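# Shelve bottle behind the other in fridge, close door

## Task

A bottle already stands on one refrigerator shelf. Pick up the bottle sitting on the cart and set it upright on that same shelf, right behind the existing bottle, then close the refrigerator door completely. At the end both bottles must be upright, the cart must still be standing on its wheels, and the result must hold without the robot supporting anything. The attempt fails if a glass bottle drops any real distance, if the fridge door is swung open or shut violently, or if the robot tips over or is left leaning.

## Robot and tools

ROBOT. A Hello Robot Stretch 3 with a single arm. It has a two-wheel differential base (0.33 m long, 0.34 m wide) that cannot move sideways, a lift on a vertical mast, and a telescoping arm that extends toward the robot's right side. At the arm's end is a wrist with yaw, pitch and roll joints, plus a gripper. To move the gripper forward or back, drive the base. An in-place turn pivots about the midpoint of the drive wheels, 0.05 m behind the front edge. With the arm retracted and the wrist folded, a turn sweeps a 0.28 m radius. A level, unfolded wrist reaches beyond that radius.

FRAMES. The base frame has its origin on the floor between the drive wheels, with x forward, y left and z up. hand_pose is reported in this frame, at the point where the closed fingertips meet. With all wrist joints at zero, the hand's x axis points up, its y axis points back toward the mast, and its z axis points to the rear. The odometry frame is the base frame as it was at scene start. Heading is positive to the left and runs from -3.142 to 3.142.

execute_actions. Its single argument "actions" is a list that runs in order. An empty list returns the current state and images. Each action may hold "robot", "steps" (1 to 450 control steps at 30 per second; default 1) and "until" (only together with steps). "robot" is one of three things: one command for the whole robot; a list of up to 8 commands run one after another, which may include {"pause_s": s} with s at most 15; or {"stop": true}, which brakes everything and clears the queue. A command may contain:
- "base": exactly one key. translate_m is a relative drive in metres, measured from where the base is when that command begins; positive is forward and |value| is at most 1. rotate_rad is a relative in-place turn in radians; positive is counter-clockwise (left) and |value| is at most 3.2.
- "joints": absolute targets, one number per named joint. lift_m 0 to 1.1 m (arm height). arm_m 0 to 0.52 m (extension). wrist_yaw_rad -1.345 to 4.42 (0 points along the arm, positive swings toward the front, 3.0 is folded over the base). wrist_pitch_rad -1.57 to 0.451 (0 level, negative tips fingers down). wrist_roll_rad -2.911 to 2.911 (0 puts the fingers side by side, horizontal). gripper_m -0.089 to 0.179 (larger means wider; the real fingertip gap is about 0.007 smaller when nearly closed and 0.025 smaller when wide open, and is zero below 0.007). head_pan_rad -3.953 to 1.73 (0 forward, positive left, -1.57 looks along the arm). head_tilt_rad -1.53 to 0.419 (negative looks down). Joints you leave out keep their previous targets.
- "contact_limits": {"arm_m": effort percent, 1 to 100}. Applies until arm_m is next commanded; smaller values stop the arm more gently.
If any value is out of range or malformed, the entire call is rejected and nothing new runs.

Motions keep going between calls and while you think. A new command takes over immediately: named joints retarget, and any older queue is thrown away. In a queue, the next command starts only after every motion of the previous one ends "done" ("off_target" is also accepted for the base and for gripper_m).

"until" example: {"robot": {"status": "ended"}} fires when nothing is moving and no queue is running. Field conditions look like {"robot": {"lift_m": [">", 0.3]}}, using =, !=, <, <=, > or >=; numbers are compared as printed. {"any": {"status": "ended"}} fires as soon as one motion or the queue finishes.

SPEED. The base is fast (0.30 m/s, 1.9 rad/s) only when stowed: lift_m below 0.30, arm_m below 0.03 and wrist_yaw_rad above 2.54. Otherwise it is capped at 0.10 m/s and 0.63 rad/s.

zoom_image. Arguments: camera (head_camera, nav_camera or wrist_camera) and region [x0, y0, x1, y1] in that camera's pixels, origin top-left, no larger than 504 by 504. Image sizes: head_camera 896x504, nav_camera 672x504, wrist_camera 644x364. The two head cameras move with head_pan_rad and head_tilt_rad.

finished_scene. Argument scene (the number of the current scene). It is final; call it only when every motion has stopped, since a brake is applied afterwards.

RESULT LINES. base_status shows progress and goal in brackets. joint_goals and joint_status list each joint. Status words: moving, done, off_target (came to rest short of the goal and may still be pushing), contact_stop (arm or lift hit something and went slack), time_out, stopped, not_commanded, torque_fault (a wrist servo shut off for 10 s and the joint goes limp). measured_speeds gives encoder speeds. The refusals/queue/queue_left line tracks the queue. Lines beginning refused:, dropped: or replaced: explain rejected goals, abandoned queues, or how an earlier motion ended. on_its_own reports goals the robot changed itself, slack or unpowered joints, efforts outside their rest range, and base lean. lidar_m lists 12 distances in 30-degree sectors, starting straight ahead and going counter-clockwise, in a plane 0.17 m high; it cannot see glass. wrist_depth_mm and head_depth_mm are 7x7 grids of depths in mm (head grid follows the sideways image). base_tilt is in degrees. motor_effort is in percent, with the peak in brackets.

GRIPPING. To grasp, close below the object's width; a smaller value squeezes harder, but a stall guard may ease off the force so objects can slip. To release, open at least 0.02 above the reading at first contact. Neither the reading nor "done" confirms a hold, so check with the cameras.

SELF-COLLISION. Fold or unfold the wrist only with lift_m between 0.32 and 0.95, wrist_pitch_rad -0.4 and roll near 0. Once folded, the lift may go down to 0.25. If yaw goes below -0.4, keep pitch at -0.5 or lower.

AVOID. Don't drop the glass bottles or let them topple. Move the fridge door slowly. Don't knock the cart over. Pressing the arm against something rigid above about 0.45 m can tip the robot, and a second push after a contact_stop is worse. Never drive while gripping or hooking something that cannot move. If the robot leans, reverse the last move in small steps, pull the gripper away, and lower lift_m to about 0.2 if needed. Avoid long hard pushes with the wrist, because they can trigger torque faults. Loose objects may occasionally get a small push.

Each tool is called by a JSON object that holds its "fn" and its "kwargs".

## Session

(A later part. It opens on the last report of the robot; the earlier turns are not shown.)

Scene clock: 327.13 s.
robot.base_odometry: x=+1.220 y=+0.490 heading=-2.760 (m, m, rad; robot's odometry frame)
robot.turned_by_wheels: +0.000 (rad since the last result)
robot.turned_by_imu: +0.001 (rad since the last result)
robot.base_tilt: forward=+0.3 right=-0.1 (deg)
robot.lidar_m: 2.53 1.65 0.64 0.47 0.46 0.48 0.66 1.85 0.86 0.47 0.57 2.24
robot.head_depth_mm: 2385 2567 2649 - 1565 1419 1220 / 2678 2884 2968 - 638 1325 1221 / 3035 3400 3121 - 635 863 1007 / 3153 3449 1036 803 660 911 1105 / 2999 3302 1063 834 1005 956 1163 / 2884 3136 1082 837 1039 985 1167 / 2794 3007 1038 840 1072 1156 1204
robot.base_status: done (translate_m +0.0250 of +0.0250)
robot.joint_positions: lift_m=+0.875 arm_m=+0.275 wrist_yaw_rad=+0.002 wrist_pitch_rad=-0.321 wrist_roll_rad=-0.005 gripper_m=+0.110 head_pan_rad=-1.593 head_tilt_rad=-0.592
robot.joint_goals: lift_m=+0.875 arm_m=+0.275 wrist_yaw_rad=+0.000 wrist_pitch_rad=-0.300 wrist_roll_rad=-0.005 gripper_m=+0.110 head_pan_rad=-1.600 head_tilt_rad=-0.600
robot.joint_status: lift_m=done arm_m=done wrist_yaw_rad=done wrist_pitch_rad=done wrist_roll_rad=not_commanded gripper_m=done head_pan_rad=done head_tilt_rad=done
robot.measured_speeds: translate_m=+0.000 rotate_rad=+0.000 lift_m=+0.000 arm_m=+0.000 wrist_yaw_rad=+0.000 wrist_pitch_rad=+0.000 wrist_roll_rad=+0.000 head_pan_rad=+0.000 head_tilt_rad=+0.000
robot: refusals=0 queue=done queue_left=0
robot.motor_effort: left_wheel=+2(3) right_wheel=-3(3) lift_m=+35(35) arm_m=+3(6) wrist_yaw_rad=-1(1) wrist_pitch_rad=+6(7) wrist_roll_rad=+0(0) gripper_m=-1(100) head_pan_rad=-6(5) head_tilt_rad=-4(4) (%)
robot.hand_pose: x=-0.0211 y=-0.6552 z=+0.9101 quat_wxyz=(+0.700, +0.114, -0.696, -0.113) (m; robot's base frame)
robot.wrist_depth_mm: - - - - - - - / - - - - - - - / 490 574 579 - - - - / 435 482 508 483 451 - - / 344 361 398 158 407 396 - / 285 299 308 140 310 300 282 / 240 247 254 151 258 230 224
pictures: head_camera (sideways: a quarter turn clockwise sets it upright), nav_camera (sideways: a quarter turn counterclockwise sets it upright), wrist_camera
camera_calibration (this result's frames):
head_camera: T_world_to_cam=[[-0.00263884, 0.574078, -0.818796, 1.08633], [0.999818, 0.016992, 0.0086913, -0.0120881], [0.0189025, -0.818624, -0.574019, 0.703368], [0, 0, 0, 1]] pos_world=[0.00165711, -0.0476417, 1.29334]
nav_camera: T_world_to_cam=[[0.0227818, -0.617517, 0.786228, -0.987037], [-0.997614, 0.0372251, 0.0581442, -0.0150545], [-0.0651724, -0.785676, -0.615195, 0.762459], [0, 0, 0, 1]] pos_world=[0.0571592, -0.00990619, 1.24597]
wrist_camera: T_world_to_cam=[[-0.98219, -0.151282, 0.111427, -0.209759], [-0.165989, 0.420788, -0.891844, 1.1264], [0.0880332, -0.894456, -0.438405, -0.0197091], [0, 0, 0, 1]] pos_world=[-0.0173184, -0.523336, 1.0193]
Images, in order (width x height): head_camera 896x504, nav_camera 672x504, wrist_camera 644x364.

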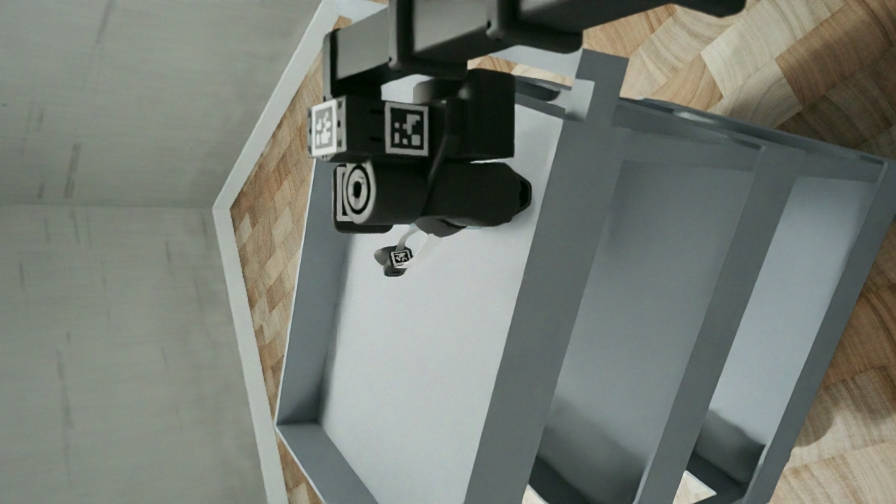

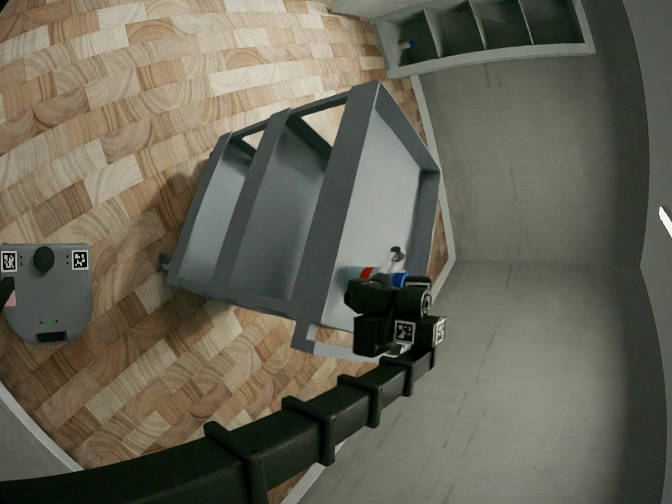

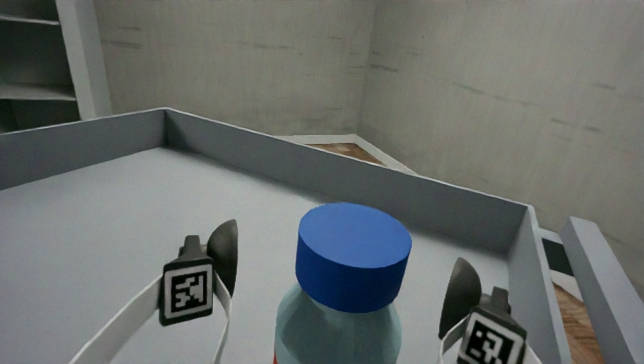

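{"fn": "execute_actions", "kwargs": {"actions": [{"robot": [{"joints": {"lift_m": 0.882}}, {"joints": {"gripper_m": 0.0}}], "steps": 300, "until": {"robot": {"status": "ended"}}}, {"robot": {"joints": {"lift_m": 0.90}}, "steps": 100, "until": {"robot": {"status": "ended"}}}]}}

Scene clock: 352.53 s.
robot.base_odometry: x=+1.220 y=+0.490 heading=-2.760 (m, m, rad; robot's odometry frame)
robot.turned_by_wheels: +0.000 (rad since the last result)
robot.turned_by_imu: +0.001 (rad since the last result)
robot.base_tilt: forward=+0.3 right=+0.0 (deg)
robot.lidar_m: 2.53 1.64 0.65 0.47 0.46 0.48 0.66 1.85 0.86 0.47 0.57 2.24
robot.head_depth_mm: 2402 2531 2626 - 1549 1418 1220 / 2645 2930 2897 - 639 1326 1222 / 3079 3369 3132 - 637 868 1009 / 3139 3477 1041 818 662 908 1102 / 3054 3345 1058 833 1011 956 1157 / 2848 3172 1077 837 1035 983 1162 / 2739 3008 1042 839 1071 1153 1213
robot.base_status: done (translate_m +0.0250 of +0.0250)
robot.joint_positions: lift_m=+0.900 arm_m=+0.275 wrist_yaw_rad=-0.003 wrist_pitch_rad=-0.350 wrist_roll_rad=-0.005 gripper_m=+0.001 head_pan_rad=-1.593 head_tilt_rad=-0.592
robot.joint_goals: lift_m=+0.900 arm_m=+0.275 wrist_yaw_rad=+0.000 wrist_pitch_rad=-0.300 wrist_roll_rad=-0.005 gripper_m=+0.000 head_pan_rad=-1.600 head_tilt_rad=-0.600
robot.joint_status: lift_m=done arm_m=done wrist_yaw_rad=done wrist_pitch_rad=done wrist_roll_rad=not_commanded gripper_m=done head_pan_rad=done head_tilt_rad=done
robot.measured_speeds: translate_m=+0.000 rotate_rad=+0.000 lift_m=+0.000 arm_m=+0.000 wrist_yaw_rad=+0.000 wrist_pitch_rad=+0.000 wrist_roll_rad=+0.000 head_pan_rad=+0.000 head_tilt_rad=+0.000
robot: refusals=0 queue=done queue_left=0
robot.motor_effort: left_wheel=+2(2) right_wheel=-1(3) lift_m=+52(54) arm_m=+3(3) wrist_yaw_rad=+1(3) wrist_pitch_rad=+15(16) wrist_roll_rad=+0(0) gripper_m=-21(100) head_pan_rad=-5(5) head_tilt_rad=-4(5) (%)
robot.hand_pose: x=-0.0221 y=-0.6521 z=+0.9280 quat_wxyz=(+0.698, +0.123, -0.694, -0.124) (m; robot's base frame)
robot.wrist_depth_mm: - - - - - - - / - - - - - - - / - 595 603 - - - - / 440 496 531 494 465 - - / 369 390 410 160 432 404 - / 303 312 334 137 238 346 304 / 259 266 264 151 163 280 241
pictures: head_camera (sideways: a quarter turn clockwise sets it upright), nav_camera (sideways: a quarter turn counterclockwise sets it upright), wrist_camera
camera_calibration (this result's frames):
head_camera: T_world_to_cam=[[-0.00263877, 0.574078, -0.818796, 1.08633], [0.999818, 0.0169919, 0.0086913, -0.0120881], [0.0189024, -0.818624, -0.574019, 0.703368], [0, 0, 0, 1]] pos_world=[0.00165711, -0.0476417, 1.29334]
nav_camera: T_world_to_cam=[[0.0227817, -0.617517, 0.786228, -0.987037], [-0.997614, 0.0372252, 0.0581442, -0.0150545], [-0.0651725, -0.785676, -0.615196, 0.762459], [0, 0, 0, 1]] pos_world=[0.0571592, -0.00990619, 1.24597]
wrist_camera: T_world_to_cam=[[-0.982815, -0.150331, 0.107125, -0.207635], [-0.164185, 0.446651, -0.879515, 1.14631], [0.0843713, -0.881988, -0.463657, 0.022367], [0, 0, 0, 1]] pos_world=[-0.017747, -0.523488, 1.04081]
Images, in order (width x height): head_camera 896x504, nav_camera 672x504, wrist_camera 644x364.

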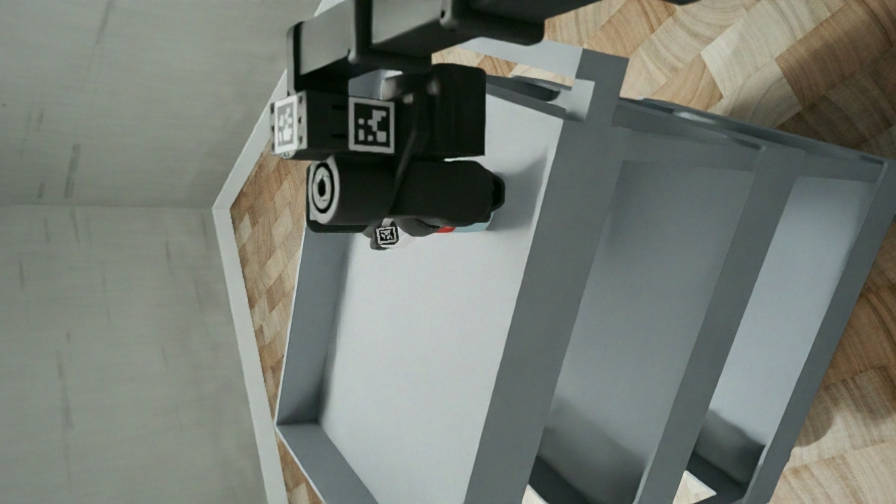

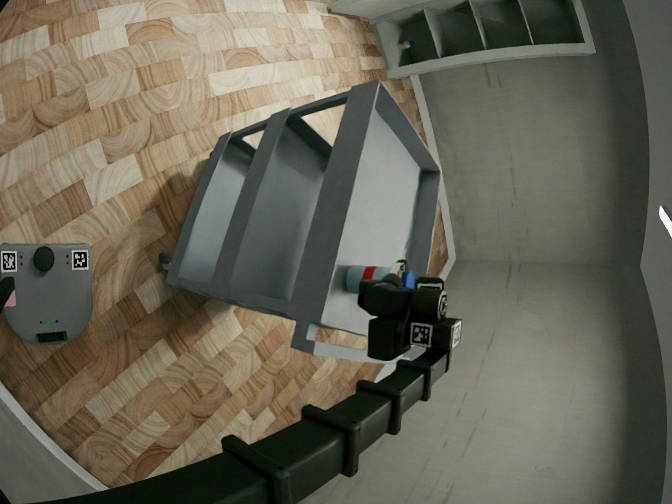

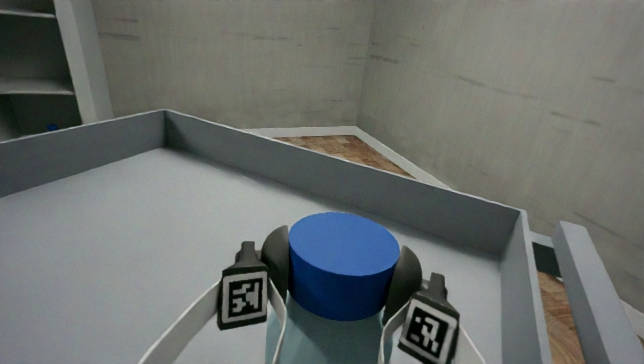

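{"fn": "execute_actions", "kwargs": {"actions": [{"robot": [{"joints": {"gripper_m": -0.025, "lift_m": 0.99, "wrist_pitch_rad": -0.27}}], "steps": 300, "until": {"robot": {"status": "ended"}}}]}}

Scene clock: 360.00 s.
robot.base_odometry: x=+1.220 y=+0.490 heading=-2.760 (m, m, rad; robot's odometry frame)
robot.turned_by_wheels: +0.000 (rad since the last result)
robot.turned_by_imu: +0.001 (rad since the last result)
robot.base_tilt: forward=+0.2 right=-0.1 (deg)
robot.lidar_m: 2.52 1.64 0.64 0.47 0.46 0.48 0.66 1.85 0.86 0.47 0.57 2.24
robot.head_depth_mm: 2414 - 956 1911 1615 1410 1216 / 2675 - 968 826 637 1323 1220 / 3117 3186 - 798 637 867 1011 / 3168 3453 1022 830 661 908 1106 / 3026 3306 1063 834 1008 958 1161 / 2900 3149 1082 839 1039 983 1164 / 2733 2997 1043 842 1070 1160 1202
robot.base_status: done (translate_m +0.0250 of +0.0250)
robot.joint_positions: lift_m=+0.990 arm_m=+0.275 wrist_yaw_rad=-0.003 wrist_pitch_rad=-0.326 wrist_roll_rad=-0.005 gripper_m=-0.020 head_pan_rad=-1.593 head_tilt_rad=-0.592
robot.joint_goals: lift_m=+0.990 arm_m=+0.275 wrist_yaw_rad=+0.000 wrist_pitch_rad=-0.270 wrist_roll_rad=-0.005 gripper_m=-0.022 head_pan_rad=-1.600 head_tilt_rad=-0.600
robot.joint_status: lift_m=done arm_m=done wrist_yaw_rad=done wrist_pitch_rad=off_target wrist_roll_rad=not_commanded gripper_m=done head_pan_rad=done head_tilt_rad=done
robot.measured_speeds: translate_m=+0.000 rotate_rad=+0.000 lift_m=+0.000 arm_m=+0.000 wrist_yaw_rad=+0.000 wrist_pitch_rad=+0.000 wrist_roll_rad=+0.000 head_pan_rad=+0.000 head_tilt_rad=+0.000
robot: refusals=0 queue=dropped queue_left=0
robot.motor_effort: left_wheel=+3(3) right_wheel=-2(2) lift_m=+53(54) arm_m=+3(2) wrist_yaw_rad=+2(2) wrist_pitch_rad=+17(16) wrist_roll_rad=+0(0) gripper_m=-27(100) head_pan_rad=-5(5) head_tilt_rad=-4(5) (%)
robot.hand_pose: x=-0.0221 y=-0.6547 z=+1.0236 quat_wxyz=(+0.700, +0.114, -0.696, -0.116) (m; robot's base frame)
robot.wrist_depth_mm: - - - - - - - / - - - - - - - / - - - - - - - / - 641 - - - - - / 477 550 568 160 - - - / 425 438 469 137 295 - - / 359 370 368 151 162 385 -
pictures: head_camera (sideways: a quarter turn clockwise sets it upright), nav_camera (sideways: a quarter turn counterclockwise sets it upright), wrist_camera
camera_calibration (this result's frames):
head_camera: T_world_to_cam=[[-0.00263884, 0.574078, -0.818796, 1.08633], [0.999818, 0.016992, 0.0086913, -0.0120881], [0.0189025, -0.818624, -0.574019, 0.703368], [0, 0, 0, 1]] pos_world=[0.00165711, -0.0476417, 1.29334]
nav_camera: T_world_to_cam=[[0.0227818, -0.617517, 0.786227, -0.987037], [-0.997614, 0.0372251, 0.0581442, -0.0150545], [-0.0651724, -0.785676, -0.615196, 0.762459], [0, 0, 0, 1]] pos_world=[0.0571592, -0.00990618, 1.24597]
wrist_camera: T_world_to_cam=[[-0.982805, -0.147724, 0.110779, -0.220304], [-0.164248, 0.425315, -0.890017, 1.22836], [0.084361, -0.892908, -0.442265, 0.0353715], [0, 0, 0, 1]] pos_world=[-0.0177447, -0.523399, 1.13331]
Images, in order (width x height): head_camera 896x504, nav_camera 672x504, wrist_camera 644x364.

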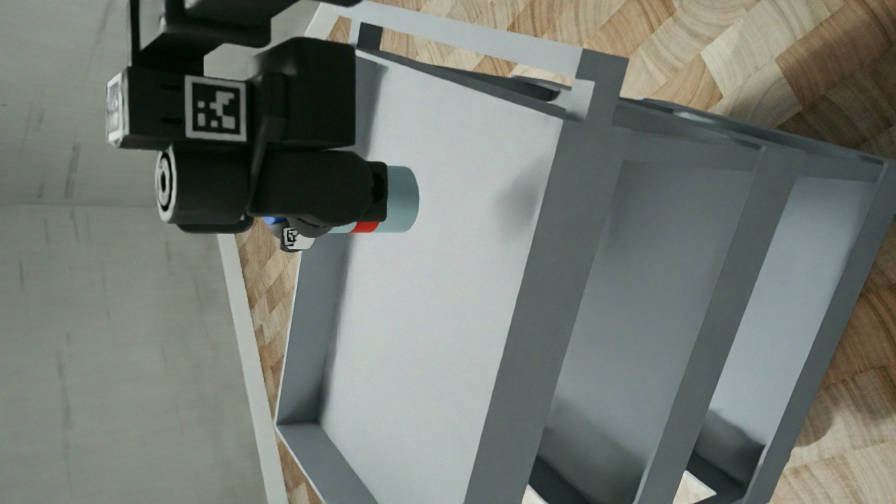

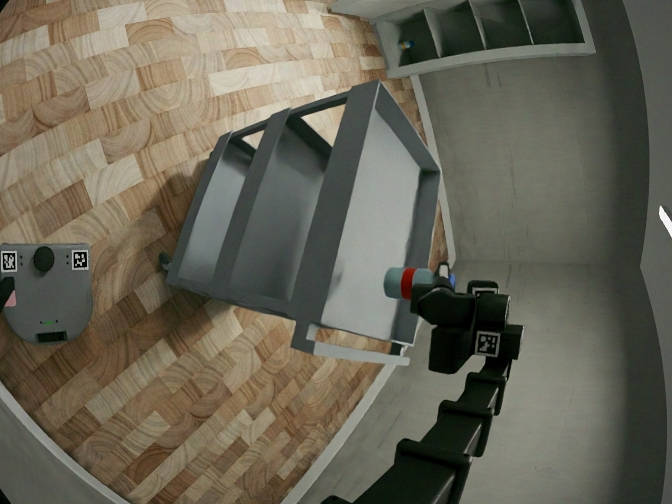

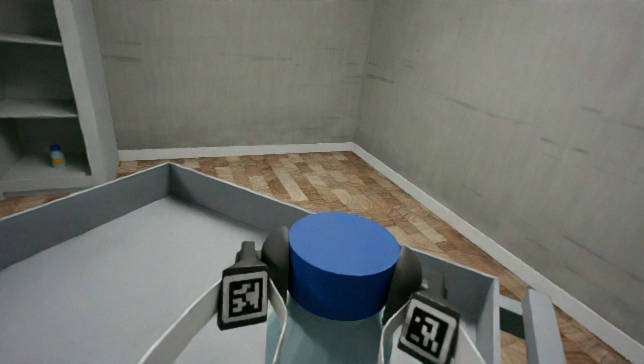

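{"fn": "execute_actions", "kwargs": {"actions": [{"robot": {"joints": {"arm_m": 0.0}}, "steps": 300, "until": {"robot": {"arm_m": ["<", 0.01]}}}, {"robot": {"joints": {"wrist_yaw_rad": 2.62, "lift_m": 0.29, "head_pan_rad": -0.3, "head_tilt_rad": -1.0}}, "steps": 300, "until": {"robot": {"wrist_yaw_rad": [">", 1.2]}}}, {"robot": {"base": {"rotate_rad": -0.52}}, "steps": 300, "until": {"robot": {"status": "ended"}}}]}}

Scene clock: 430.53 s.
robot.base_odometry: x=+1.220 y=+0.490 heading=+3.003 (m, m, rad; robot's odometry frame)
robot.turned_by_wheels: -0.520 (rad since the last result)
robot.turned_by_imu: -0.525 (rad since the last result)
robot.base_tilt: forward=+0.2 right=-0.1 (deg)
robot.lidar_m: 2.24 2.53 1.62 0.64 0.47 0.46 0.48 0.66 1.89 0.82 0.47 0.57
robot.head_depth_mm: 780 726 1028 965 1169 1178 1118 / 773 1048 1032 1295 1295 1191 1122 / 2173 1868 1643 1439 1315 1199 1128 / 2194 1877 1647 1458 1328 1199 1103 / 2152 1903 1654 1473 1326 1209 1107 / 2233 1903 1655 1480 1332 1204 1109 / 2225 1897 1660 1492 1338 1213 1111
robot.base_status: done (rotate_rad -0.5199 of -0.5200)
robot.joint_positions: lift_m=+0.290 arm_m=+0.000 wrist_yaw_rad=+2.618 wrist_pitch_rad=-0.324 wrist_roll_rad=-0.005 gripper_m=-0.010 head_pan_rad=-0.307 head_tilt_rad=-0.987
robot.joint_goals: lift_m=+0.290 arm_m=+0.000 wrist_yaw_rad=+2.620 wrist_pitch_rad=-0.270 wrist_roll_rad=-0.005 gripper_m=-0.012 head_pan_rad=-0.300 head_tilt_rad=-1.000
robot.joint_status: lift_m=done arm_m=done wrist_yaw_rad=done wrist_pitch_rad=off_target wrist_roll_rad=not_commanded gripper_m=done head_pan_rad=done head_tilt_rad=done
robot.measured_speeds: translate_m=+0.000 rotate_rad=+0.000 lift_m=+0.000 arm_m=+0.000 wrist_yaw_rad=+0.000 wrist_pitch_rad=+0.000 wrist_roll_rad=+0.000 head_pan_rad=+0.000 head_tilt_rad=+0.000
robot: refusals=0 queue=done queue_left=0
robot.on_its_own: gripper_m is held at -0.012, not at your -0.025, by its stall guard, which is not easing now
robot.motor_effort: left_wheel=+2(7) right_wheel=-4(6) lift_m=+39(52) arm_m=-3(6) wrist_yaw_rad=+1(3) wrist_pitch_rad=+17(17) wrist_roll_rad=+0(0) gripper_m=-24(27) head_pan_rad=+5(56) head_tilt_rad=-8(39) (%)
robot.hand_pose: x=+0.0964 y=+0.0584 z=+0.3243 quat_wxyz=(+0.292, +0.702, -0.069, +0.646) (m; robot's base frame)
robot.wrist_depth_mm: 532 736 - - - - - / 546 749 - - - - - / 551 795 - - - - - / 585 800 954 - - - - / 601 682 744 161 798 852 918 / 556 556 601 138 371 679 691 / 458 486 472 151 163 567 567
pictures: head_camera (sideways: a quarter turn clockwise sets it upright), nav_camera (sideways: a quarter turn counterclockwise sets it upright), wrist_camera
camera_calibration (this result's frames):
head_camera: T_world_to_cam=[[-0.809882, 0.240599, -0.53498, 0.72141], [0.270634, 0.962405, 0.0231272, -0.0264257], [0.520432, -0.126053, -0.844548, 1.05214], [0, 0, 0, 1]] pos_world=[0.0438415, -0.0155128, 1.27513]
nav_camera: T_world_to_cam=[[0.842132, -0.228684, 0.488383, -0.603943], [-0.293556, -0.954092, 0.0594367, -0.0210014], [0.45237, -0.193421, -0.870603, 1.09143], [0, 0, 0, 1]] pos_world=[0.0087055, 0.0529563, 1.2464]
wrist_camera: T_world_to_cam=[[0.925746, -0.361498, 0.110964, -0.0925834], [-0.0688585, -0.449689, -0.890527, 0.364177], [0.371823, 0.816761, -0.441191, 0.224997], [0, 0, 0, 1]] pos_world=[0.0271265, -0.0534708, 0.433849]
Images, in order (width x height): head_camera 896x504, nav_camera 672x504, wrist_camera 644x364.

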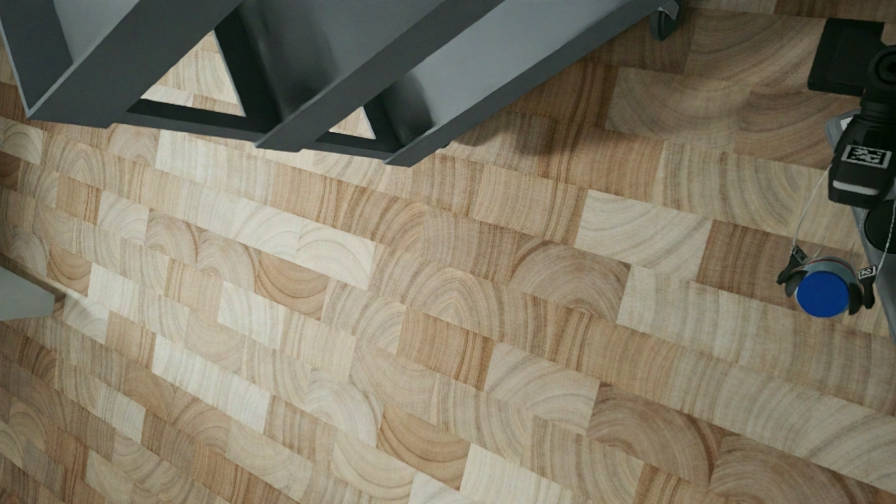

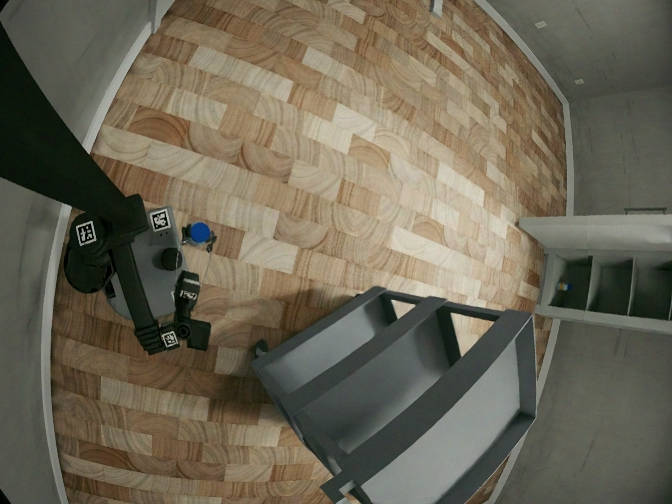

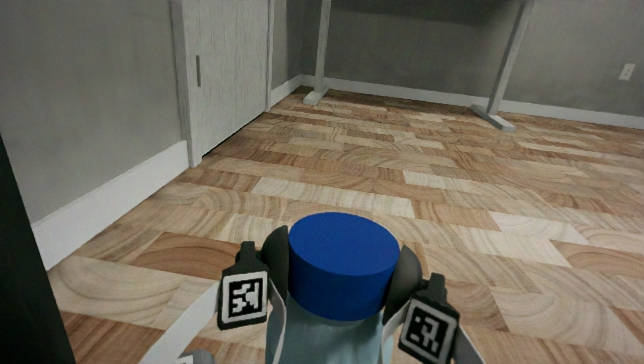

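{"fn": "execute_actions", "kwargs": {"actions": [{"robot": [{"base": {"translate_m": 1.0}, "joints": {"head_pan_rad": 0.15, "head_tilt_rad": -0.75}}, {"base": {"rotate_rad": -0.655}}, {"base": {"translate_m": 0.75}}], "steps": 450, "until": {"robot": {"status": "ended"}}}]}}

Scene clock: 455.73 s.
robot.base_odometry: x=-0.296 y=+1.162 heading=+2.349 (m, m, rad; robot's odometry frame)
robot.turned_by_wheels: -0.655 (rad since the last result)
robot.turned_by_imu: -0.651 (rad since the last result)
robot.base_tilt: forward=+0.2 right=-0.1 (deg)
robot.lidar_m: 1.16 0.60 2.20 2.35 2.39 2.19 2.06 0.82 0.82 2.41 2.44 1.83
robot.head_depth_mm: 981 1142 1906 1750 1485 1289 1145 / 1174 1457 1336 1588 1490 1296 1145 / 1231 1526 1748 1626 1504 1298 1151 / 1246 1536 1794 1633 1497 1303 1152 / 1179 1442 1391 1605 1505 1306 1151 / 1004 1098 1121 1149 1181 1228 1149 / 805 817 829 848 895 1244 1163
robot.base_status: done (translate_m +0.7500 of +0.7500)
robot.joint_positions: lift_m=+0.290 arm_m=+0.000 wrist_yaw_rad=+2.619 wrist_pitch_rad=-0.324 wrist_roll_rad=-0.005 gripper_m=-0.010 head_pan_rad=+0.143 head_tilt_rad=-0.753
robot.joint_goals: lift_m=+0.290 arm_m=+0.000 wrist_yaw_rad=+2.620 wrist_pitch_rad=-0.270 wrist_roll_rad=-0.005 gripper_m=-0.012 head_pan_rad=+0.150 head_tilt_rad=-0.750
robot.joint_status: lift_m=done arm_m=done wrist_yaw_rad=done wrist_pitch_rad=off_target wrist_roll_rad=not_commanded gripper_m=done head_pan_rad=done head_tilt_rad=done
robot.measured_speeds: translate_m=+0.000 rotate_rad=+0.000 lift_m=+0.000 arm_m=+0.000 wrist_yaw_rad=+0.000 wrist_pitch_rad=+0.000 wrist_roll_rad=+0.000 head_pan_rad=+0.000 head_tilt_rad=+0.000
robot: refusals=0 queue=done queue_left=0
robot.on_its_own: gripper_m is held at -0.012, not at your -0.025, by its stall guard, which is not easing now
robot.motor_effort: left_wheel=+3(11) right_wheel=-3(8) lift_m=+39(39) arm_m=-2(3) wrist_yaw_rad=+1(1) wrist_pitch_rad=+17(16) wrist_roll_rad=+1(0) gripper_m=-24(24) head_pan_rad=+4(44) head_tilt_rad=+2(28) (%)
robot.hand_pose: x=+0.0962 y=+0.0585 z=+0.3243 quat_wxyz=(+0.291, +0.702, -0.069, +0.647) (m; robot's base frame)
robot.wrist_depth_mm: - - - - - 569 716 / - - - - - 643 809 / - - - - 635 711 899 / 890 915 966 - 684 819 964 / 668 692 749 160 741 837 895 / 548 563 611 137 371 676 711 / 478 480 470 151 162 552 563
pictures: head_camera (sideways: a quarter turn clockwise sets it upright), nav_camera (sideways: a quarter turn counterclockwise sets it upright), wrist_camera
camera_calibration (this result's frames):
head_camera: T_world_to_cam=[[-0.687992, -0.114698, -0.716597, 0.957302], [-0.179459, 0.983653, 0.0148519, -0.0129124], [0.703179, 0.138817, -0.69733, 0.859598], [0, 0, 0, 1]] pos_world=[0.0518477, 0.00317501, 1.28561]
nav_camera: T_world_to_cam=[[0.721827, 0.140896, 0.67758, -0.849702], [0.136876, -0.988782, 0.0597925, -0.0241086], [0.678403, 0.0495849, -0.733014, 0.911169], [0, 0, 0, 1]] pos_world=[-0.00150328, 0.0507011, 1.24508]
wrist_camera: T_world_to_cam=[[0.926088, -0.360621, 0.110963, -0.09245], [-0.0684332, -0.449754, -0.890527, 0.364174], [0.371049, 0.817113, -0.44119, 0.225035], [0, 0, 0, 1]] pos_world=[0.0270396, -0.0534295, 0.433848]
Images, in order (width x height): head_camera 896x504, nav_camera 672x504, wrist_camera 644x364.

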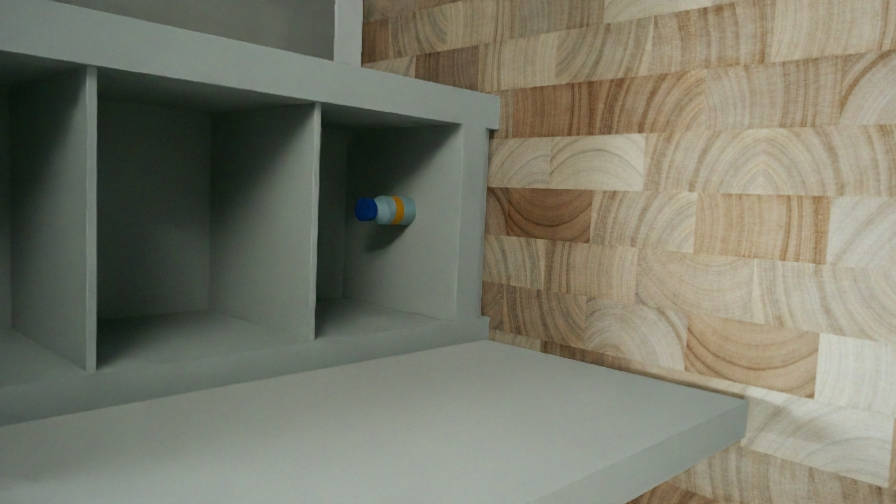

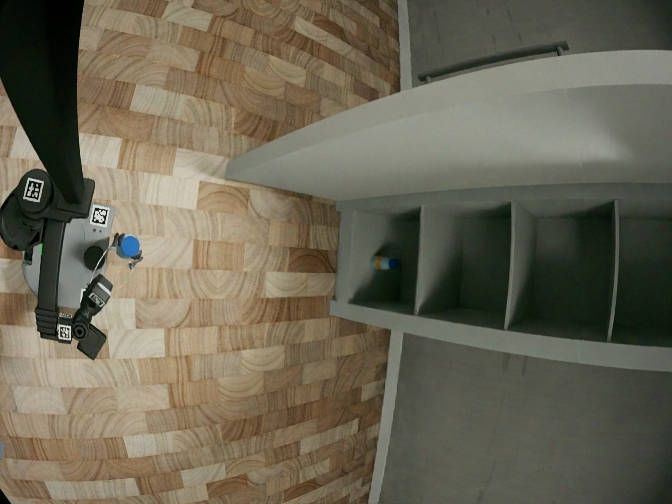

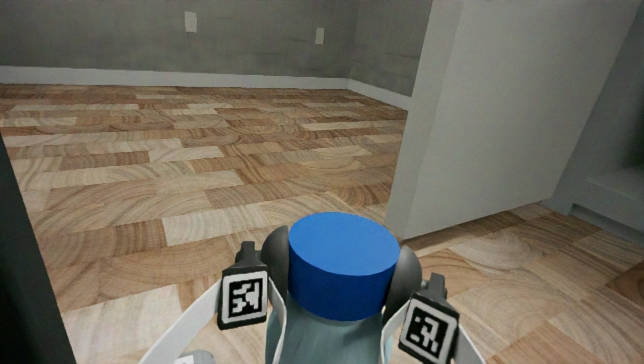

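{"fn": "zoom_image", "kwargs": {"camera": "head_camera", "region": [290, 80, 530, 360]}}

Region (290, 80, 530, 360) of head_camera's 896x504 image, scaled by 1.800, with more detail than that image has; it fills the left 432 columns of this view, and the rest is white.

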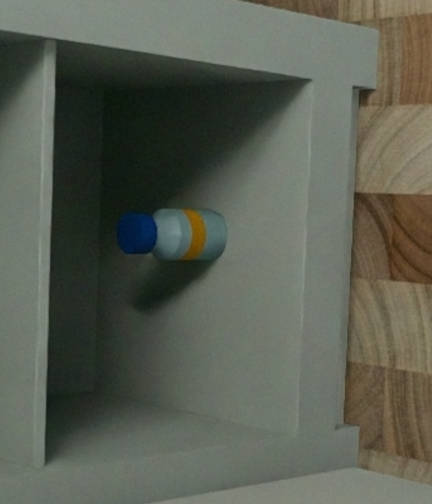

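{"fn": "execute_actions", "kwargs": {"actions": [{"robot": [{"base": {"translate_m": 0.63}, "joints": {"head_pan_rad": -1.5, "head_tilt_rad": -1.0}}, {"base": {"rotate_rad": 1.69}}, {"joints": {"wrist_yaw_rad": 0.0}}], "steps": 450, "until": {"robot": {"status": "ended"}}}]}}

Scene clock: 542.27 s.
robot.base_odometry: x=-0.738 y=+1.611 heading=-2.245 (m, m, rad; robot's odometry frame)
robot.turned_by_wheels: +1.690 (rad since the last result)
robot.turned_by_imu: +1.719 (rad since the last result)
robot.base_tilt: forward=+0.1 right=+0.1 (deg)
robot.lidar_m: 0.40 0.41 2.76 1.38 1.35 2.42 2.35 1.51 0.53 0.53 0.56 0.41
robot.head_depth_mm: 590 580 694 1005 1309 1188 1102 / 606 1037 952 926 1254 1205 - / 609 1053 980 1269 1220 - - / 613 1070 983 1260 1278 1199 1115 / 618 1083 987 1284 1293 1209 1104 / 624 1005 971 1129 1276 1212 1114 / 624 774 831 932 994 1046 1081
robot.base_status: done (rotate_rad +1.6899 of +1.6900)
robot.joint_positions: lift_m=+0.290 arm_m=+0.000 wrist_yaw_rad=+0.002 wrist_pitch_rad=-0.324 wrist_roll_rad=-0.005 gripper_m=-0.010 head_pan_rad=-1.493 head_tilt_rad=-0.988
robot.joint_goals: lift_m=+0.290 arm_m=+0.000 wrist_yaw_rad=+0.000 wrist_pitch_rad=-0.270 wrist_roll_rad=-0.005 gripper_m=-0.012 head_pan_rad=-1.500 head_tilt_rad=-1.000
robot.joint_status: lift_m=done arm_m=done wrist_yaw_rad=done wrist_pitch_rad=off_target wrist_roll_rad=not_commanded gripper_m=done head_pan_rad=done head_tilt_rad=done
robot.measured_speeds: translate_m=+0.000 rotate_rad=+0.000 lift_m=+0.000 arm_m=+0.000 wrist_yaw_rad=+0.000 wrist_pitch_rad=+0.000 wrist_roll_rad=+0.000 head_pan_rad=+0.000 head_tilt_rad=+0.000
robot: refusals=0 queue=done queue_left=0
robot.on_its_own: gripper_m is held at -0.012, not at your -0.025, by its stall guard, which is not easing now
robot.motor_effort: left_wheel=-2(9) right_wheel=+2(10) lift_m=+39(39) arm_m=-2(2) wrist_yaw_rad=-2(1) wrist_pitch_rad=+17(16) wrist_roll_rad=+1(0) gripper_m=-24(24) head_pan_rad=-5(58) head_tilt_rad=-7(32) (%)
robot.hand_pose: x=-0.0210 y=-0.3805 z=+0.3243 quat_wxyz=(+0.700, +0.116, -0.695, -0.113) (m; robot's base frame)
robot.wrist_depth_mm: 385 529 668 643 615 223 217 / 397 548 685 684 546 235 234 / 407 568 749 723 481 252 754 / 417 578 629 721 419 265 826 / 429 494 502 159 304 295 837 / 398 401 428 137 225 622 717 / 438 417 393 151 162 536 572
pictures: head_camera (sideways: a quarter turn clockwise sets it upright), nav_camera (sideways: a quarter turn counterclockwise sets it upright), wrist_camera
camera_calibration (this result's frames):
head_camera: T_world_to_cam=[[-0.0806424, 0.841372, -0.534406, 0.716213], [0.993668, 0.109943, 0.0231495, -0.0308653], [0.0782316, -0.529155, -0.844911, 1.05531], [0, 0, 0, 1]] pos_world=[0.00586854, -0.0407864, 1.2751]
nav_camera: T_world_to_cam=[[0.103778, -0.86677, 0.48779, -0.598667], [-0.994553, -0.0856321, 0.0594309, -0.0167177], [-0.00974249, -0.4913, -0.870936, 1.09468], [0, 0, 0, 1]] pos_world=[0.056167, 0.0174779, 1.24641]
wrist_camera: T_world_to_cam=[[-0.982088, -0.152288, 0.11096, -0.102996], [-0.166278, 0.423453, -0.890528, 0.488916], [0.08863, -0.893027, -0.44119, -0.0294082], [0, 0, 0, 1]] pos_world=[-0.0172487, -0.24898, 0.433847]
Images, in order (width x height): head_camera 896x504, nav_camera 672x504, wrist_camera 644x364.

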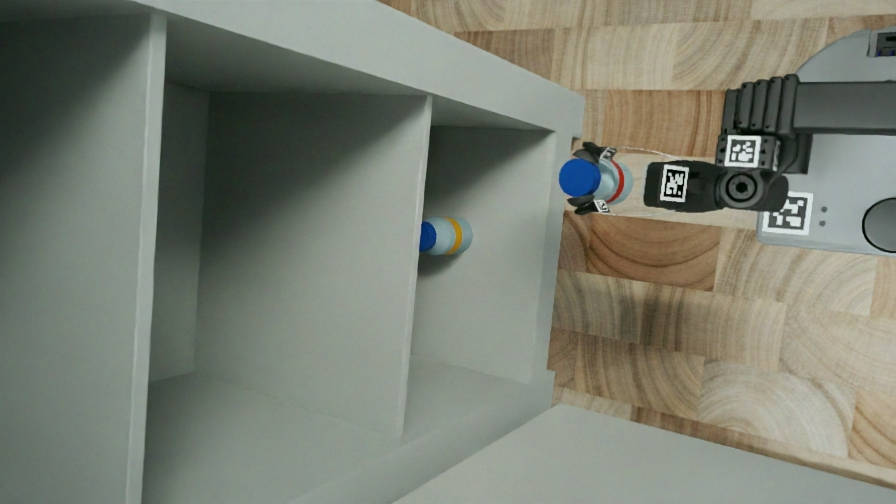

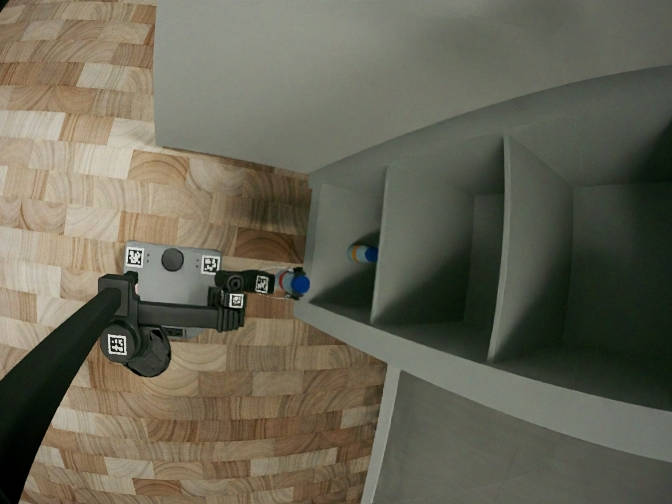

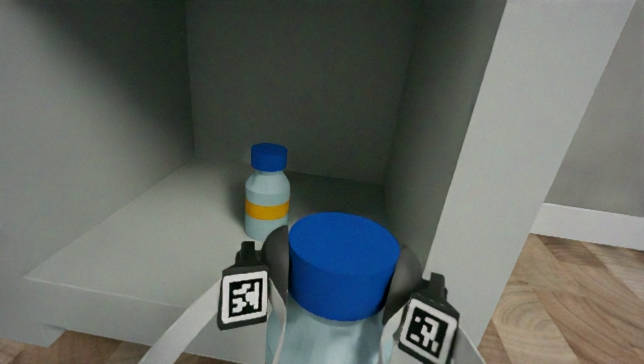

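{"fn": "execute_actions", "kwargs": {"actions": [{"robot": [{"base": {"translate_m": 0.235}, "joints": {"lift_m": 0.26, "head_pan_rad": -1.65}}, {"joints": {"arm_m": 0.2}, "contact_limits": {"arm_m": 20}}], "steps": 450, "until": {"robot": {"status": "ended"}}}]}}

Scene clock: 589.30 s.
robot.base_odometry: x=-0.885 y=+1.427 heading=-2.245 (m, m, rad; robot's odometry frame)
robot.turned_by_wheels: +0.000 (rad since the last result)
robot.turned_by_imu: +0.003 (rad since the last result)
robot.base_tilt: forward=+0.2 right=-0.1 (deg)
robot.lidar_m: 0.16 0.17 2.76 2.67 1.41 2.67 2.58 1.51 0.62 0.53 0.23 0.17
robot.head_depth_mm: 602 1037 968 1085 1277 1188 1106 / 605 1065 972 1274 1272 1193 - / 610 1067 974 1229 1236 1197 - / 613 1062 982 1252 1271 1199 1105 / 617 869 953 967 1186 1178 1079 / 558 588 662 700 684 667 652 / 471 504 494 483 475 468 461
robot.base_status: done (translate_m +0.2350 of +0.2350)
robot.joint_positions: lift_m=+0.260 arm_m=+0.200 wrist_yaw_rad=+0.001 wrist_pitch_rad=-0.324 wrist_roll_rad=-0.005 gripper_m=-0.010 head_pan_rad=-1.643 head_tilt_rad=-0.988
robot.joint_goals: lift_m=+0.260 arm_m=+0.200 wrist_yaw_rad=+0.000 wrist_pitch_rad=-0.270 wrist_roll_rad=-0.005 gripper_m=-0.012 head_pan_rad=-1.650 head_tilt_rad=-1.000
robot.joint_status: lift_m=done arm_m=done wrist_yaw_rad=done wrist_pitch_rad=off_target wrist_roll_rad=not_commanded gripper_m=done head_pan_rad=done head_tilt_rad=done
robot.measured_speeds: translate_m=+0.000 rotate_rad=+0.000 lift_m=+0.000 arm_m=+0.000 wrist_yaw_rad=+0.000 wrist_pitch_rad=+0.000 wrist_roll_rad=+0.000 head_pan_rad=+0.000 head_tilt_rad=+0.000
robot: refusals=0 queue=done queue_left=0
robot.on_its_own: gripper_m is held at -0.012, not at your -0.025, by its stall guard, which is not easing now
robot.motor_effort: left_wheel=-1(3) right_wheel=+2(6) lift_m=+39(39) arm_m=+3(3) wrist_yaw_rad=-1(2) wrist_pitch_rad=+17(16) wrist_roll_rad=+0(0) gripper_m=-24(25) head_pan_rad=-5(26) head_tilt_rad=-8(8) (%)
robot.contact_limits: arm_m 20 (drawing in: default 18, maximum 30; extending or still: default 25, maximum 41)
robot.hand_pose: x=-0.0212 y=-0.5798 z=+0.2943 quat_wxyz=(+0.700, +0.115, -0.696, -0.114) (m; robot's base frame)
robot.wrist_depth_mm: 143 189 316 454 436 422 413 / 146 195 327 490 466 447 425 / 151 203 355 519 498 472 443 / 156 211 377 572 532 528 423 / 159 217 383 160 499 506 415 / 165 228 344 137 208 394 395 / 169 222 303 150 163 342 353
pictures: head_camera (sideways: a quarter turn clockwise sets it upright), nav_camera (sideways: a quarter turn counterclockwise sets it upright), wrist_camera
camera_calibration (this result's frames):
head_camera: T_world_to_cam=[[0.0456512, 0.843994, -0.534406, 0.715442], [0.998956, -0.039375, 0.0231495, -0.0308976], [-0.00150412, -0.534905, -0.844911, 1.05579], [0, 0, 0, 1]] pos_world=[-0.000207422, -0.0402964, 1.2751]
nav_camera: T_world_to_cam=[[-0.0265586, -0.872557, 0.48779, -0.597872], [-0.996208, 0.0635462, 0.0594309, -0.0167076], [-0.0828541, -0.484362, -0.870936, 1.09513], [0, 0, 0, 1]] pos_world=[0.0582126, 0.00982107, 1.24641]
wrist_camera: T_world_to_cam=[[-0.982211, -0.151488, 0.11096, -0.129757], [-0.165933, 0.423588, -0.890528, 0.546684], [0.0879027, -0.893098, -0.44119, -0.220726], [0, 0, 0, 1]] pos_world=[-0.0173332, -0.448355, 0.403853]
Images, in order (width x height): head_camera 896x504, nav_camera 672x504, wrist_camera 644x364.

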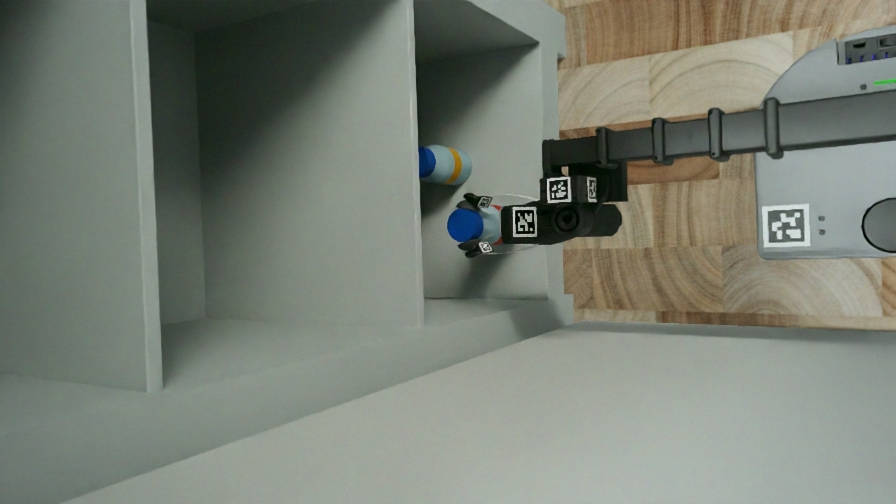

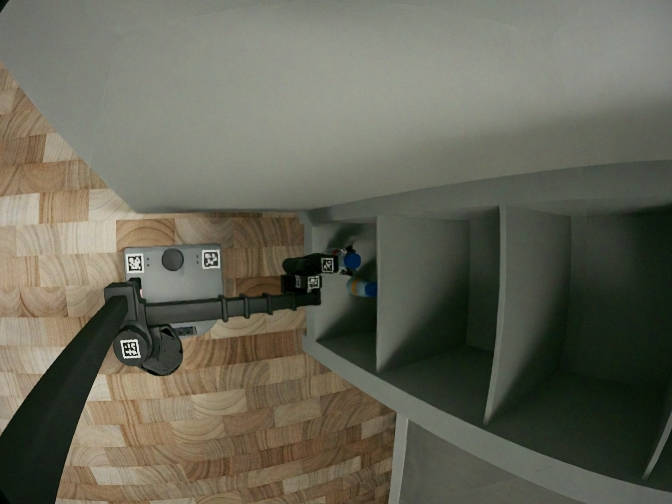

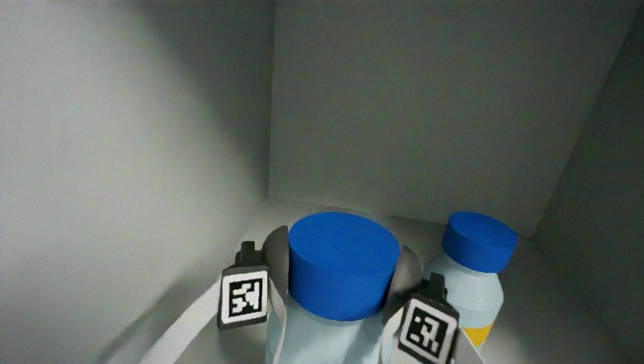

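{"fn": "zoom_image", "kwargs": {"camera": "wrist_camera", "region": [260, 180, 560, 364]}}

Region (260, 180, 560, 364) of wrist_camera's 644x364 image, scaled by 1.680; it fills the top 309 rows of this view, and the rest is white.

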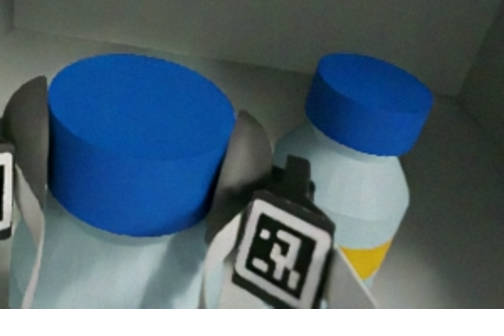

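{"fn": "execute_actions", "kwargs": {"actions": [{"robot": [{"joints": {"lift_m": 0.243, "arm_m": 0.31}, "contact_limits": {"arm_m": 14}}], "steps": 450, "until": {"robot": {"status": "ended"}}}]}}

Scene clock: 617.97 s.
robot.base_odometry: x=-0.885 y=+1.427 heading=-2.245 (m, m, rad; robot's odometry frame)
robot.turned_by_wheels: +0.000 (rad since the last result)
robot.turned_by_imu: +0.001 (rad since the last result)
robot.base_tilt: forward=+0.1 right=-0.1 (deg)
robot.lidar_m: 0.16 0.17 2.76 2.68 1.41 2.67 2.59 1.51 0.62 0.53 0.23 0.17
robot.head_depth_mm: 601 1045 969 1088 1266 1192 1107 / 604 1066 975 1269 1271 1203 - / 610 1062 974 1202 1277 1207 - / 613 1057 986 1271 1262 1200 1104 / 618 871 949 964 1187 1167 1079 / 560 587 663 704 685 669 650 / 472 504 492 482 476 467 460
robot.base_status: done (translate_m +0.2350 of +0.2350)
robot.joint_positions: lift_m=+0.243 arm_m=+0.310 wrist_yaw_rad=+0.001 wrist_pitch_rad=-0.324 wrist_roll_rad=-0.005 gripper_m=-0.010 head_pan_rad=-1.643 head_tilt_rad=-0.988
robot.joint_goals: lift_m=+0.243 arm_m=+0.310 wrist_yaw_rad=+0.000 wrist_pitch_rad=-0.270 wrist_roll_rad=-0.005 gripper_m=-0.012 head_pan_rad=-1.650 head_tilt_rad=-1.000
robot.joint_status: lift_m=done arm_m=done wrist_yaw_rad=done wrist_pitch_rad=off_target wrist_roll_rad=not_commanded gripper_m=done head_pan_rad=done head_tilt_rad=done
robot.measured_speeds: translate_m=+0.000 rotate_rad=+0.000 lift_m=+0.000 arm_m=+0.000 wrist_yaw_rad=+0.000 wrist_pitch_rad=+0.000 wrist_roll_rad=+0.000 head_pan_rad=+0.000 head_tilt_rad=+0.000
robot: refusals=0 queue=done queue_left=0
robot.on_its_own: gripper_m is held at -0.012, not at your -0.025, by its stall guard, which is not easing now
robot.motor_effort: left_wheel=-1(1) right_wheel=+2(3) lift_m=+40(39) arm_m=+3(7) wrist_yaw_rad=-1(2) wrist_pitch_rad=+17(16) wrist_roll_rad=+0(0) gripper_m=-24(25) head_pan_rad=-6(5) head_tilt_rad=-7(7) (%)
robot.contact_limits: arm_m 14 (drawing in: default 18, maximum 30; extending or still: default 25, maximum 41)
robot.hand_pose: x=-0.0212 y=-0.6898 z=+0.2773 quat_wxyz=(+0.700, +0.115, -0.696, -0.114) (m; robot's base frame)
robot.wrist_depth_mm: 141 186 310 351 343 329 321 / 145 193 327 378 360 354 339 / 149 200 352 400 388 375 363 / 153 207 371 434 413 407 378 / 159 216 378 160 444 432 408 / 162 224 335 137 253 393 381 / 168 219 284 151 163 168 155
pictures: head_camera (sideways: a quarter turn clockwise sets it upright), nav_camera (sideways: a quarter turn counterclockwise sets it upright), wrist_camera
camera_calibration (this result's frames):
head_camera: T_world_to_cam=[[0.0456514, 0.843994, -0.534406, 0.715442], [0.998956, -0.0393752, 0.0231495, -0.0308976], [-0.00150424, -0.534905, -0.844911, 1.05579], [0, 0, 0, 1]] pos_world=[-0.000207432, -0.0402964, 1.2751]
nav_camera: T_world_to_cam=[[-0.0265589, -0.872557, 0.48779, -0.597872], [-0.996208, 0.0635465, 0.0594309, -0.0167076], [-0.0828542, -0.484362, -0.870936, 1.09513], [0, 0, 0, 1]] pos_world=[0.0582126, 0.00982106, 1.24641]
wrist_camera: T_world_to_cam=[[-0.982214, -0.151474, 0.11096, -0.144527], [-0.165927, 0.423592, -0.890527, 0.578133], [0.0878903, -0.893099, -0.441191, -0.326464], [0, 0, 0, 1]] pos_world=[-0.0173346, -0.55835, 0.386847]
Images, in order (width x height): head_camera 896x504, nav_camera 672x504, wrist_camera 644x364.

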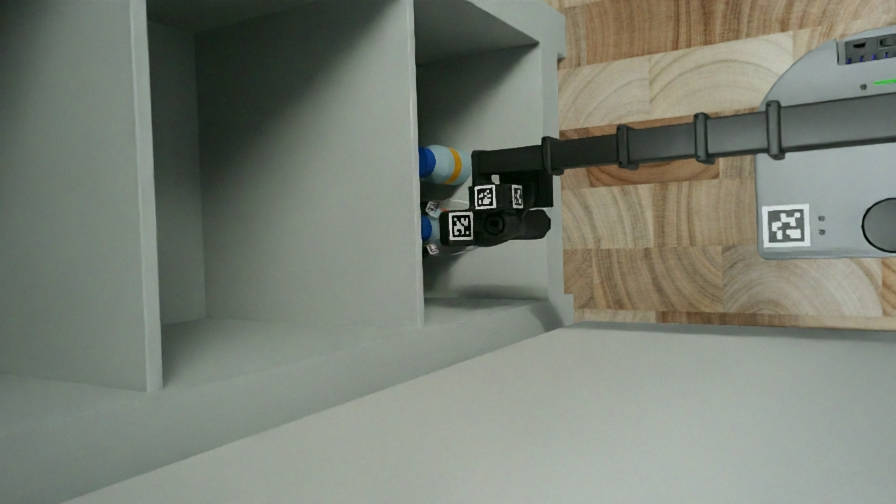

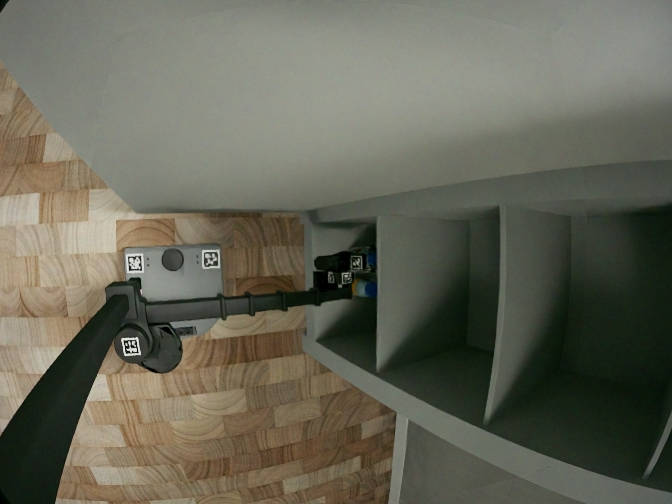

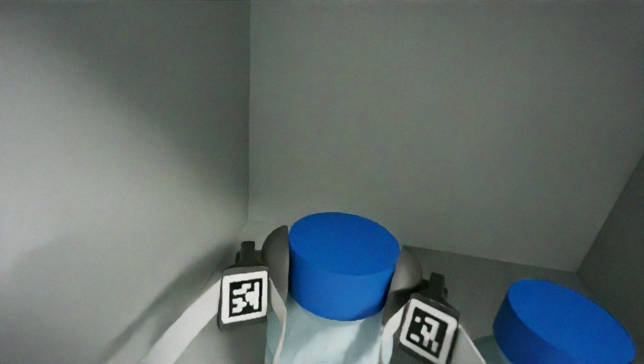

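{"fn": "zoom_image", "kwargs": {"camera": "head_camera", "region": [400, 130, 570, 280]}}

Region (400, 130, 570, 280) of head_camera's 896x504 image, scaled by 2.965, with more detail than that image has; it fills the top 445 rows of this view, and the rest is white.

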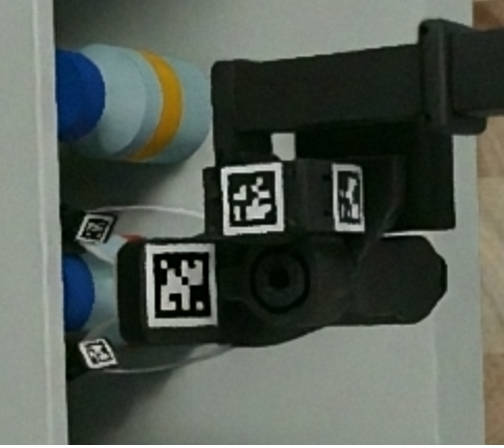

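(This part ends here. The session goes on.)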